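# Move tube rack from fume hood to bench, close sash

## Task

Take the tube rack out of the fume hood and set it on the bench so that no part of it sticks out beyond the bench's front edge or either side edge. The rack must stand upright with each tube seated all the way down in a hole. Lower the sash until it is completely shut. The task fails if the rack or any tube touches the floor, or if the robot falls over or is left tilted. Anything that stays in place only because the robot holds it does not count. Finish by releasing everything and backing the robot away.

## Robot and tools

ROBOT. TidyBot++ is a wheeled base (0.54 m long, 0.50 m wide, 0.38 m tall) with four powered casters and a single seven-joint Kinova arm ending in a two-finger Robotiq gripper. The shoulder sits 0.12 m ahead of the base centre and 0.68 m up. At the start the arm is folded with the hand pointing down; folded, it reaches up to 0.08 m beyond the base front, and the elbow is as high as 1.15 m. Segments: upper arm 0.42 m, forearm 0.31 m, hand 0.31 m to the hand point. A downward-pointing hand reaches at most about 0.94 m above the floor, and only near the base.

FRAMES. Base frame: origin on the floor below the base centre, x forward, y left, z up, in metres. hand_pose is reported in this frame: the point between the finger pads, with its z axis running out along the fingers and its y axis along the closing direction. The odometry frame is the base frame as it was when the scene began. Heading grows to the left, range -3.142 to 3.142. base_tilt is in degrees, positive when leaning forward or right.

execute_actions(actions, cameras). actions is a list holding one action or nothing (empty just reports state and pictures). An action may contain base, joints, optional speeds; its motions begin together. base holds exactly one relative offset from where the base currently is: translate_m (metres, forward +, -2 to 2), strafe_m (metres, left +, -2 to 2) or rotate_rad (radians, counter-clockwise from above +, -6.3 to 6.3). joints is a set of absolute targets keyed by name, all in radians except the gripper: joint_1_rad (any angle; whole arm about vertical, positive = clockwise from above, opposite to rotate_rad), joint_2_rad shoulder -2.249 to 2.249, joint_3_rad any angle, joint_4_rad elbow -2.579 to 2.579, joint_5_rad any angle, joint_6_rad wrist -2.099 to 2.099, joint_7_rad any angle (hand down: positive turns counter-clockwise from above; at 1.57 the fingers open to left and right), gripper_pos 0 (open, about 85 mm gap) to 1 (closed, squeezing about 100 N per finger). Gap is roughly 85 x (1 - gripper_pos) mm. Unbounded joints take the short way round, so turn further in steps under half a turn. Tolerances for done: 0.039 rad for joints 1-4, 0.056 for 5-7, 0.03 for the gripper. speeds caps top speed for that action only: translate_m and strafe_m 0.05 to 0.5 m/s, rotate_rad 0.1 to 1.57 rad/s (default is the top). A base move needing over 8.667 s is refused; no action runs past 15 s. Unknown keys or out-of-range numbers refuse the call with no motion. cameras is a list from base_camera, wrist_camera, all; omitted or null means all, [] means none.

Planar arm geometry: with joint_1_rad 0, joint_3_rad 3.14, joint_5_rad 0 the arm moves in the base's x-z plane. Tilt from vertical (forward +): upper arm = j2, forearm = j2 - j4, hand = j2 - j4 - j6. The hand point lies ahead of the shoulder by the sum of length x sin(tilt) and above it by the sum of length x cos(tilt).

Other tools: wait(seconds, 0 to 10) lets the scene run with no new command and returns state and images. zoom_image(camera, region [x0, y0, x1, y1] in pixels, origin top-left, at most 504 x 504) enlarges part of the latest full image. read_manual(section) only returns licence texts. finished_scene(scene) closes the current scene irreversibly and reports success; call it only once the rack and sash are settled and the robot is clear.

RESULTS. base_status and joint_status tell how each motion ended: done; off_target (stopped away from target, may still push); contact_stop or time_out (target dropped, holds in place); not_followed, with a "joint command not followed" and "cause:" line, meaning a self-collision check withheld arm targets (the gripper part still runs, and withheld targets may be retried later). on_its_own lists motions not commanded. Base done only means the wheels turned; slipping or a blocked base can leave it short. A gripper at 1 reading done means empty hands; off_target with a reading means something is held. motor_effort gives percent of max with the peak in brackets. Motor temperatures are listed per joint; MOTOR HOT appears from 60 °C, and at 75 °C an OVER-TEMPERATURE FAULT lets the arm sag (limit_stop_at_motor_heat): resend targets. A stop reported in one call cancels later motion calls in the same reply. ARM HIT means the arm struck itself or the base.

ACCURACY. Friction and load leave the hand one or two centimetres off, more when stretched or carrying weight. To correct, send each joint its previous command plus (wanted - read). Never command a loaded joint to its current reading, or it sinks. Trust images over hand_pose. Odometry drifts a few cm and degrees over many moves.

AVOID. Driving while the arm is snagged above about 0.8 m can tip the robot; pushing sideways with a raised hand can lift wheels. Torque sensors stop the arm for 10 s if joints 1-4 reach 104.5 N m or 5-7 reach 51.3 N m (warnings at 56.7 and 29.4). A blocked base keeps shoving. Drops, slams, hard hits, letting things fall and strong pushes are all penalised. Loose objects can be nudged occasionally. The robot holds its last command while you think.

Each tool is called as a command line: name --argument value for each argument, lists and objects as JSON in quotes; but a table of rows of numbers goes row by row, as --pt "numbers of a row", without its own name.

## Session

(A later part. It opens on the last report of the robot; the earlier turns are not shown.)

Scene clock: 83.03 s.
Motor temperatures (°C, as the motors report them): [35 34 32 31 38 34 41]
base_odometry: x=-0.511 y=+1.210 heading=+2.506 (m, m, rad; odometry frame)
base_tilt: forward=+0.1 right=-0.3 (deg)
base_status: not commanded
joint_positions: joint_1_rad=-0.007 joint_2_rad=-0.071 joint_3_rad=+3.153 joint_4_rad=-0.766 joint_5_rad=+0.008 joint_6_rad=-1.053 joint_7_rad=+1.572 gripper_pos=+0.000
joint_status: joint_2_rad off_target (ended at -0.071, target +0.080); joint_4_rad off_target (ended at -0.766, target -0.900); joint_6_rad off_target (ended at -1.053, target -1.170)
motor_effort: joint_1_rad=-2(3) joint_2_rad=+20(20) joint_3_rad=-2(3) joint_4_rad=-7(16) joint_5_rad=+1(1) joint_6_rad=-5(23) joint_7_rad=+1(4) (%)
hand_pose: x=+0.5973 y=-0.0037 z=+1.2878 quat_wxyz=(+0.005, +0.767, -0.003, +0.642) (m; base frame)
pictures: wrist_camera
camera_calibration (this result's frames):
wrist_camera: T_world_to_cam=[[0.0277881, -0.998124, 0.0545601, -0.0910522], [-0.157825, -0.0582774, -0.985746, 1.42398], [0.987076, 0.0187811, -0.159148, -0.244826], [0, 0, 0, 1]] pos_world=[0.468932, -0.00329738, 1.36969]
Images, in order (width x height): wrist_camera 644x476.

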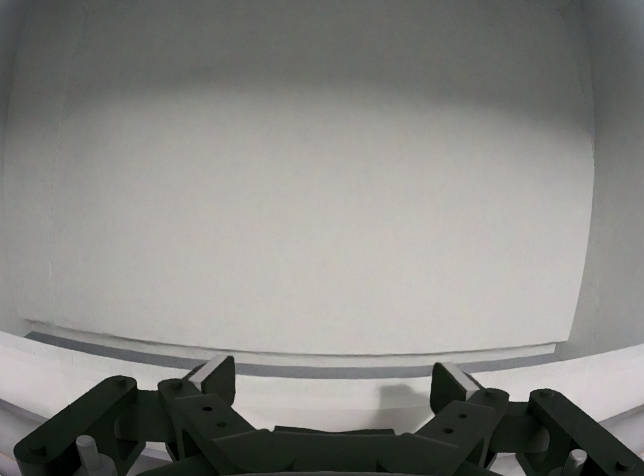

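Tips are on the rail and it moves; continue with x≈0.597.

execute_actions --actions '[{"joints":{"joint_2_rad":-0.04,"joint_4_rad":-1.17,"joint_6_rad":-1.03}}]' --cameras '[]'

execute_actions --actions '[{"joints":{"joint_2_rad":-0.13,"joint_4_rad":-1.45,"joint_6_rad":-0.85}}]' --cameras '[]'

execute_actions --actions '[{"joints":{"joint_2_rad":-0.195,"joint_4_rad":-1.72,"joint_6_rad":-0.65}}]' --cameras '[]'

execute_actions --actions '[{"joints":{"joint_2_rad":-0.225,"joint_4_rad":-1.95,"joint_6_rad":-0.45}}]' --cameras '[]'

execute_actions --actions '[{"joints":{"joint_2_rad":-0.19,"joint_4_rad":-2.12,"joint_6_rad":-0.4}}]' --cameras '["wrist_camera"]'

Scene clock: 89.07 s.
Motor temperatures (°C, as the motors report them): [35 34 32 31 38 34 41]
base_odometry: x=-0.511 y=+1.210 heading=+2.506 (m, m, rad; odometry frame)
base_tilt: forward=+0.1 right=-0.3 (deg)
base_status: not commanded
joint_positions: joint_1_rad=-0.007 joint_2_rad=-0.161 joint_3_rad=+3.154 joint_4_rad=-1.043 joint_5_rad=+0.008 joint_6_rad=-0.912 joint_7_rad=+1.572 gripper_pos=+0.000
joint_status: joint_2_rad off_target (ended at -0.161, target -0.040); joint_4_rad off_target (ended at -1.043, target -1.170); joint_6_rad off_target (ended at -0.912, target -1.030)
motor_effort: joint_1_rad=-2(4) joint_2_rad=+15(20) joint_3_rad=-2(5) joint_4_rad=-4(13) joint_5_rad=+1(1) joint_6_rad=-6(20) joint_7_rad=+2(3) (%)
hand_pose: x=+0.5978 y=-0.0041 z=+1.2283 quat_wxyz=(+0.005, +0.781, -0.002, +0.624) (m; base frame)
pictures: none
No camera images: the call's "cameras" was empty. Leave "cameras" out to get every camera's image.

Scene clock: 91.13 s.
Motor temperatures (°C, as the motors report them): [35 34 32 31 38 34 41]
base_odometry: x=-0.511 y=+1.210 heading=+2.506 (m, m, rad; odometry frame)
base_tilt: forward=+0.1 right=-0.3 (deg)
base_status: not commanded
joint_positions: joint_1_rad=-0.007 joint_2_rad=-0.243 joint_3_rad=+3.155 joint_4_rad=-1.324 joint_5_rad=+0.007 joint_6_rad=-0.721 joint_7_rad=+1.572 gripper_pos=+0.000
joint_status: joint_2_rad off_target (ended at -0.243, target -0.130); joint_4_rad off_target (ended at -1.324, target -1.450); joint_6_rad off_target (ended at -0.721, target -0.850)
motor_effort: joint_1_rad=-2(4) joint_2_rad=+9(16) joint_3_rad=-4(5) joint_4_rad=-2(13) joint_5_rad=+1(1) joint_6_rad=-7(19) joint_7_rad=+2(4) (%)
hand_pose: x=+0.5984 y=-0.0045 z=+1.1665 quat_wxyz=(+0.004, +0.784, -0.002, +0.621) (m; base frame)
pictures: none
No camera images: the call's "cameras" was empty. Leave "cameras" out to get every camera's image.

Scene clock: 93.27 s.
Motor temperatures (°C, as the motors report them): [35 34 32 31 38 34 41]
base_odometry: x=-0.511 y=+1.210 heading=+2.506 (m, m, rad; odometry frame)
base_tilt: forward=+0.2 right=-0.3 (deg)
base_status: not commanded
joint_positions: joint_1_rad=-0.007 joint_2_rad=-0.301 joint_3_rad=+3.158 joint_4_rad=-1.593 joint_5_rad=-0.001 joint_6_rad=-0.514 joint_7_rad=+1.572 gripper_pos=+0.000
joint_status: joint_2_rad off_target (ended at -0.301, target -0.195); joint_4_rad off_target (ended at -1.593, target -1.720); joint_6_rad off_target (ended at -0.514, target -0.650)
motor_effort: joint_1_rad=-4(5) joint_2_rad=+5(15) joint_3_rad=-5(7) joint_4_rad=-1(13) joint_5_rad=+1(2) joint_6_rad=-8(19) joint_7_rad=+2(4) (%)
hand_pose: x=+0.5992 y=-0.0048 z=+1.0978 quat_wxyz=(+0.001, +0.785, -0.005, +0.619) (m; base frame)
pictures: none
No camera images: the call's "cameras" was empty. Leave "cameras" out to get every camera's image.

Scene clock: 95.33 s.
Motor temperatures (°C, as the motors report them): [35 34 32 31 38 34 41]
base_odometry: x=-0.511 y=+1.210 heading=+2.506 (m, m, rad; odometry frame)
base_tilt: forward=+0.2 right=-0.3 (deg)
base_status: not commanded
joint_positions: joint_1_rad=-0.007 joint_2_rad=-0.331 joint_3_rad=+3.160 joint_4_rad=-1.812 joint_5_rad=-0.006 joint_6_rad=-0.303 joint_7_rad=+1.572 gripper_pos=+0.000
joint_status: joint_2_rad off_target (ended at -0.331, target -0.225); joint_4_rad off_target (ended at -1.812, target -1.950); joint_6_rad off_target (ended at -0.303, target -0.450)
motor_effort: joint_1_rad=-5(6) joint_2_rad=+5(17) joint_3_rad=-7(6) joint_4_rad=-2(13) joint_5_rad=+2(3) joint_6_rad=-10(19) joint_7_rad=+2(3) (%)
hand_pose: x=+0.5997 y=-0.0052 z=+1.0422 quat_wxyz=(-0.001, +0.778, -0.007, +0.628) (m; base frame)
pictures: none
No camera images: the call's "cameras" was empty. Leave "cameras" out to get every camera's image.

Scene clock: 96.47 s.
Motor temperatures (°C, as the motors report them): [35 34 32 31 38 34 41]
base_odometry: x=-0.511 y=+1.210 heading=+2.506 (m, m, rad; odometry frame)
base_tilt: forward=+0.2 right=-0.3 (deg)
base_status: not commanded
joint_positions: joint_1_rad=-0.007 joint_2_rad=-0.335 joint_3_rad=+3.161 joint_4_rad=-1.900 joint_5_rad=-0.015 joint_6_rad=-0.210 joint_7_rad=+1.572 gripper_pos=+0.000
joint_status: joint_2_rad off_target (ended at -0.335, target -0.190); joint_4_rad off_target (ended at -1.900, target -2.120); joint_6_rad off_target (ended at -0.210, target -0.400)
motor_effort: joint_1_rad=-5(6) joint_2_rad=+17(21) joint_3_rad=-7(7) joint_4_rad=-18(20) joint_5_rad=+4(5) joint_6_rad=-23(25) joint_7_rad=+4(4) (%)
hand_pose: x=+0.6000 y=-0.0055 z=+1.0180 quat_wxyz=(-0.004, +0.775, -0.011, +0.631) (m; base frame)
pictures: wrist_camera
camera_calibration (this result's frames):
wrist_camera: T_world_to_cam=[[0.0284602, -0.999207, 0.0278555, -0.0514346], [-0.183296, -0.032611, -0.982517, 1.17055], [0.982646, 0.0228568, -0.184079, -0.262346], [0, 0, 0, 1]] pos_world=[0.473814, -0.00722473, 1.10322]
Images, in order (width x height): wrist_camera 644x476.

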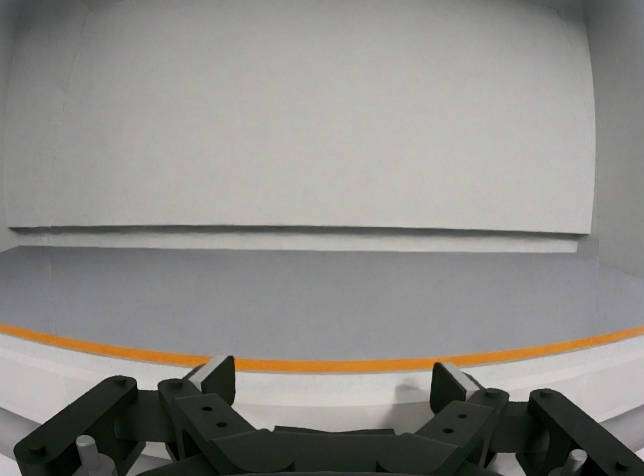

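Bottomed out.

execute_actions --actions '[{"joints":{"joint_2_rad":-0.4,"joint_4_rad":-1.87,"joint_6_rad":-0.2}}]' --cameras '[]'

execute_actions --actions '[{"base":{"translate_m":-0.4}}]' --cameras '["wrist_camera"]'

Scene clock: 99.10 s.
Motor temperatures (°C, as the motors report them): [35 34 32 31 38 34 41]
base_odometry: x=-0.511 y=+1.210 heading=+2.506 (m, m, rad; odometry frame)
base_tilt: forward=+0.2 right=-0.3 (deg)
base_status: not commanded
joint_positions: joint_1_rad=-0.009 joint_2_rad=-0.375 joint_3_rad=+3.161 joint_4_rad=-1.889 joint_5_rad=-0.015 joint_6_rad=-0.208 joint_7_rad=+1.572 gripper_pos=+0.000
joint_status: all done
motor_effort: joint_1_rad=+0(5) joint_2_rad=-9(17) joint_3_rad=+0(7) joint_4_rad=+20(21) joint_5_rad=+0(5) joint_6_rad=+8(22) joint_7_rad=+0(4) (%)
hand_pose: x=+0.5867 y=-0.0044 z=+1.0445 quat_wxyz=(-0.005, +0.758, -0.010, +0.652) (m; base frame)
pictures: none
No camera images: the call's "cameras" was empty. Leave "cameras" out to get every camera's image.

Scene clock: 101.33 s.
Motor temperatures (°C, as the motors report them): [35 34 32 31 38 34 41]
base_odometry: x=-0.190 y=+0.972 heading=+2.505 (m, m, rad; odometry frame)
base_tilt: forward=+0.1 right=-0.3 (deg)
base_status: done
joint_positions: joint_1_rad=-0.009 joint_2_rad=-0.394 joint_3_rad=+3.161 joint_4_rad=-1.885 joint_5_rad=-0.015 joint_6_rad=-0.208 joint_7_rad=+1.572 gripper_pos=+0.000
joint_status: not commanded
motor_effort: joint_1_rad=-1(1) joint_2_rad=-9(13) joint_3_rad=-1(1) joint_4_rad=+20(21) joint_5_rad=+0(0) joint_6_rad=+9(9) joint_7_rad=+0(0) (%)
hand_pose: x=+0.5798 y=-0.0044 z=+1.0560 quat_wxyz=(-0.006, +0.751, -0.010, +0.661) (m; base frame)
pictures: wrist_camera
camera_calibration (this result's frames):
wrist_camera: T_world_to_cam=[[0.0288561, -0.999134, 0.0299606, -0.0532518], [-0.107921, -0.0329119, -0.993615, 1.17216], [0.993741, 0.0254385, -0.108777, -0.321486], [0, 0, 0, 1]] pos_world=[0.447511, -0.00644971, 1.1313]
Images, in order (width x height): wrist_camera 644x476.

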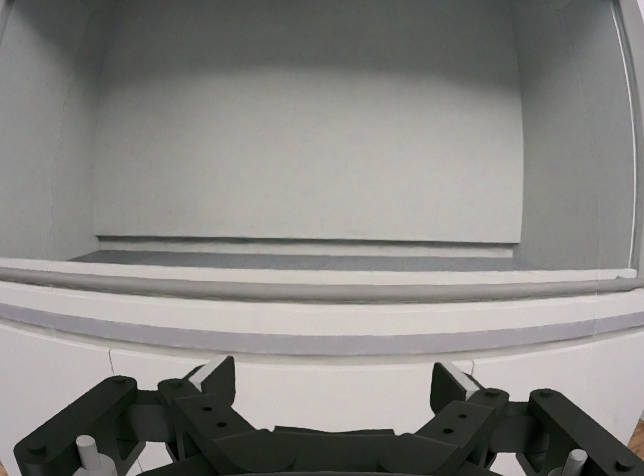

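finished_scene --scene 2

The scene is finished: the task was done.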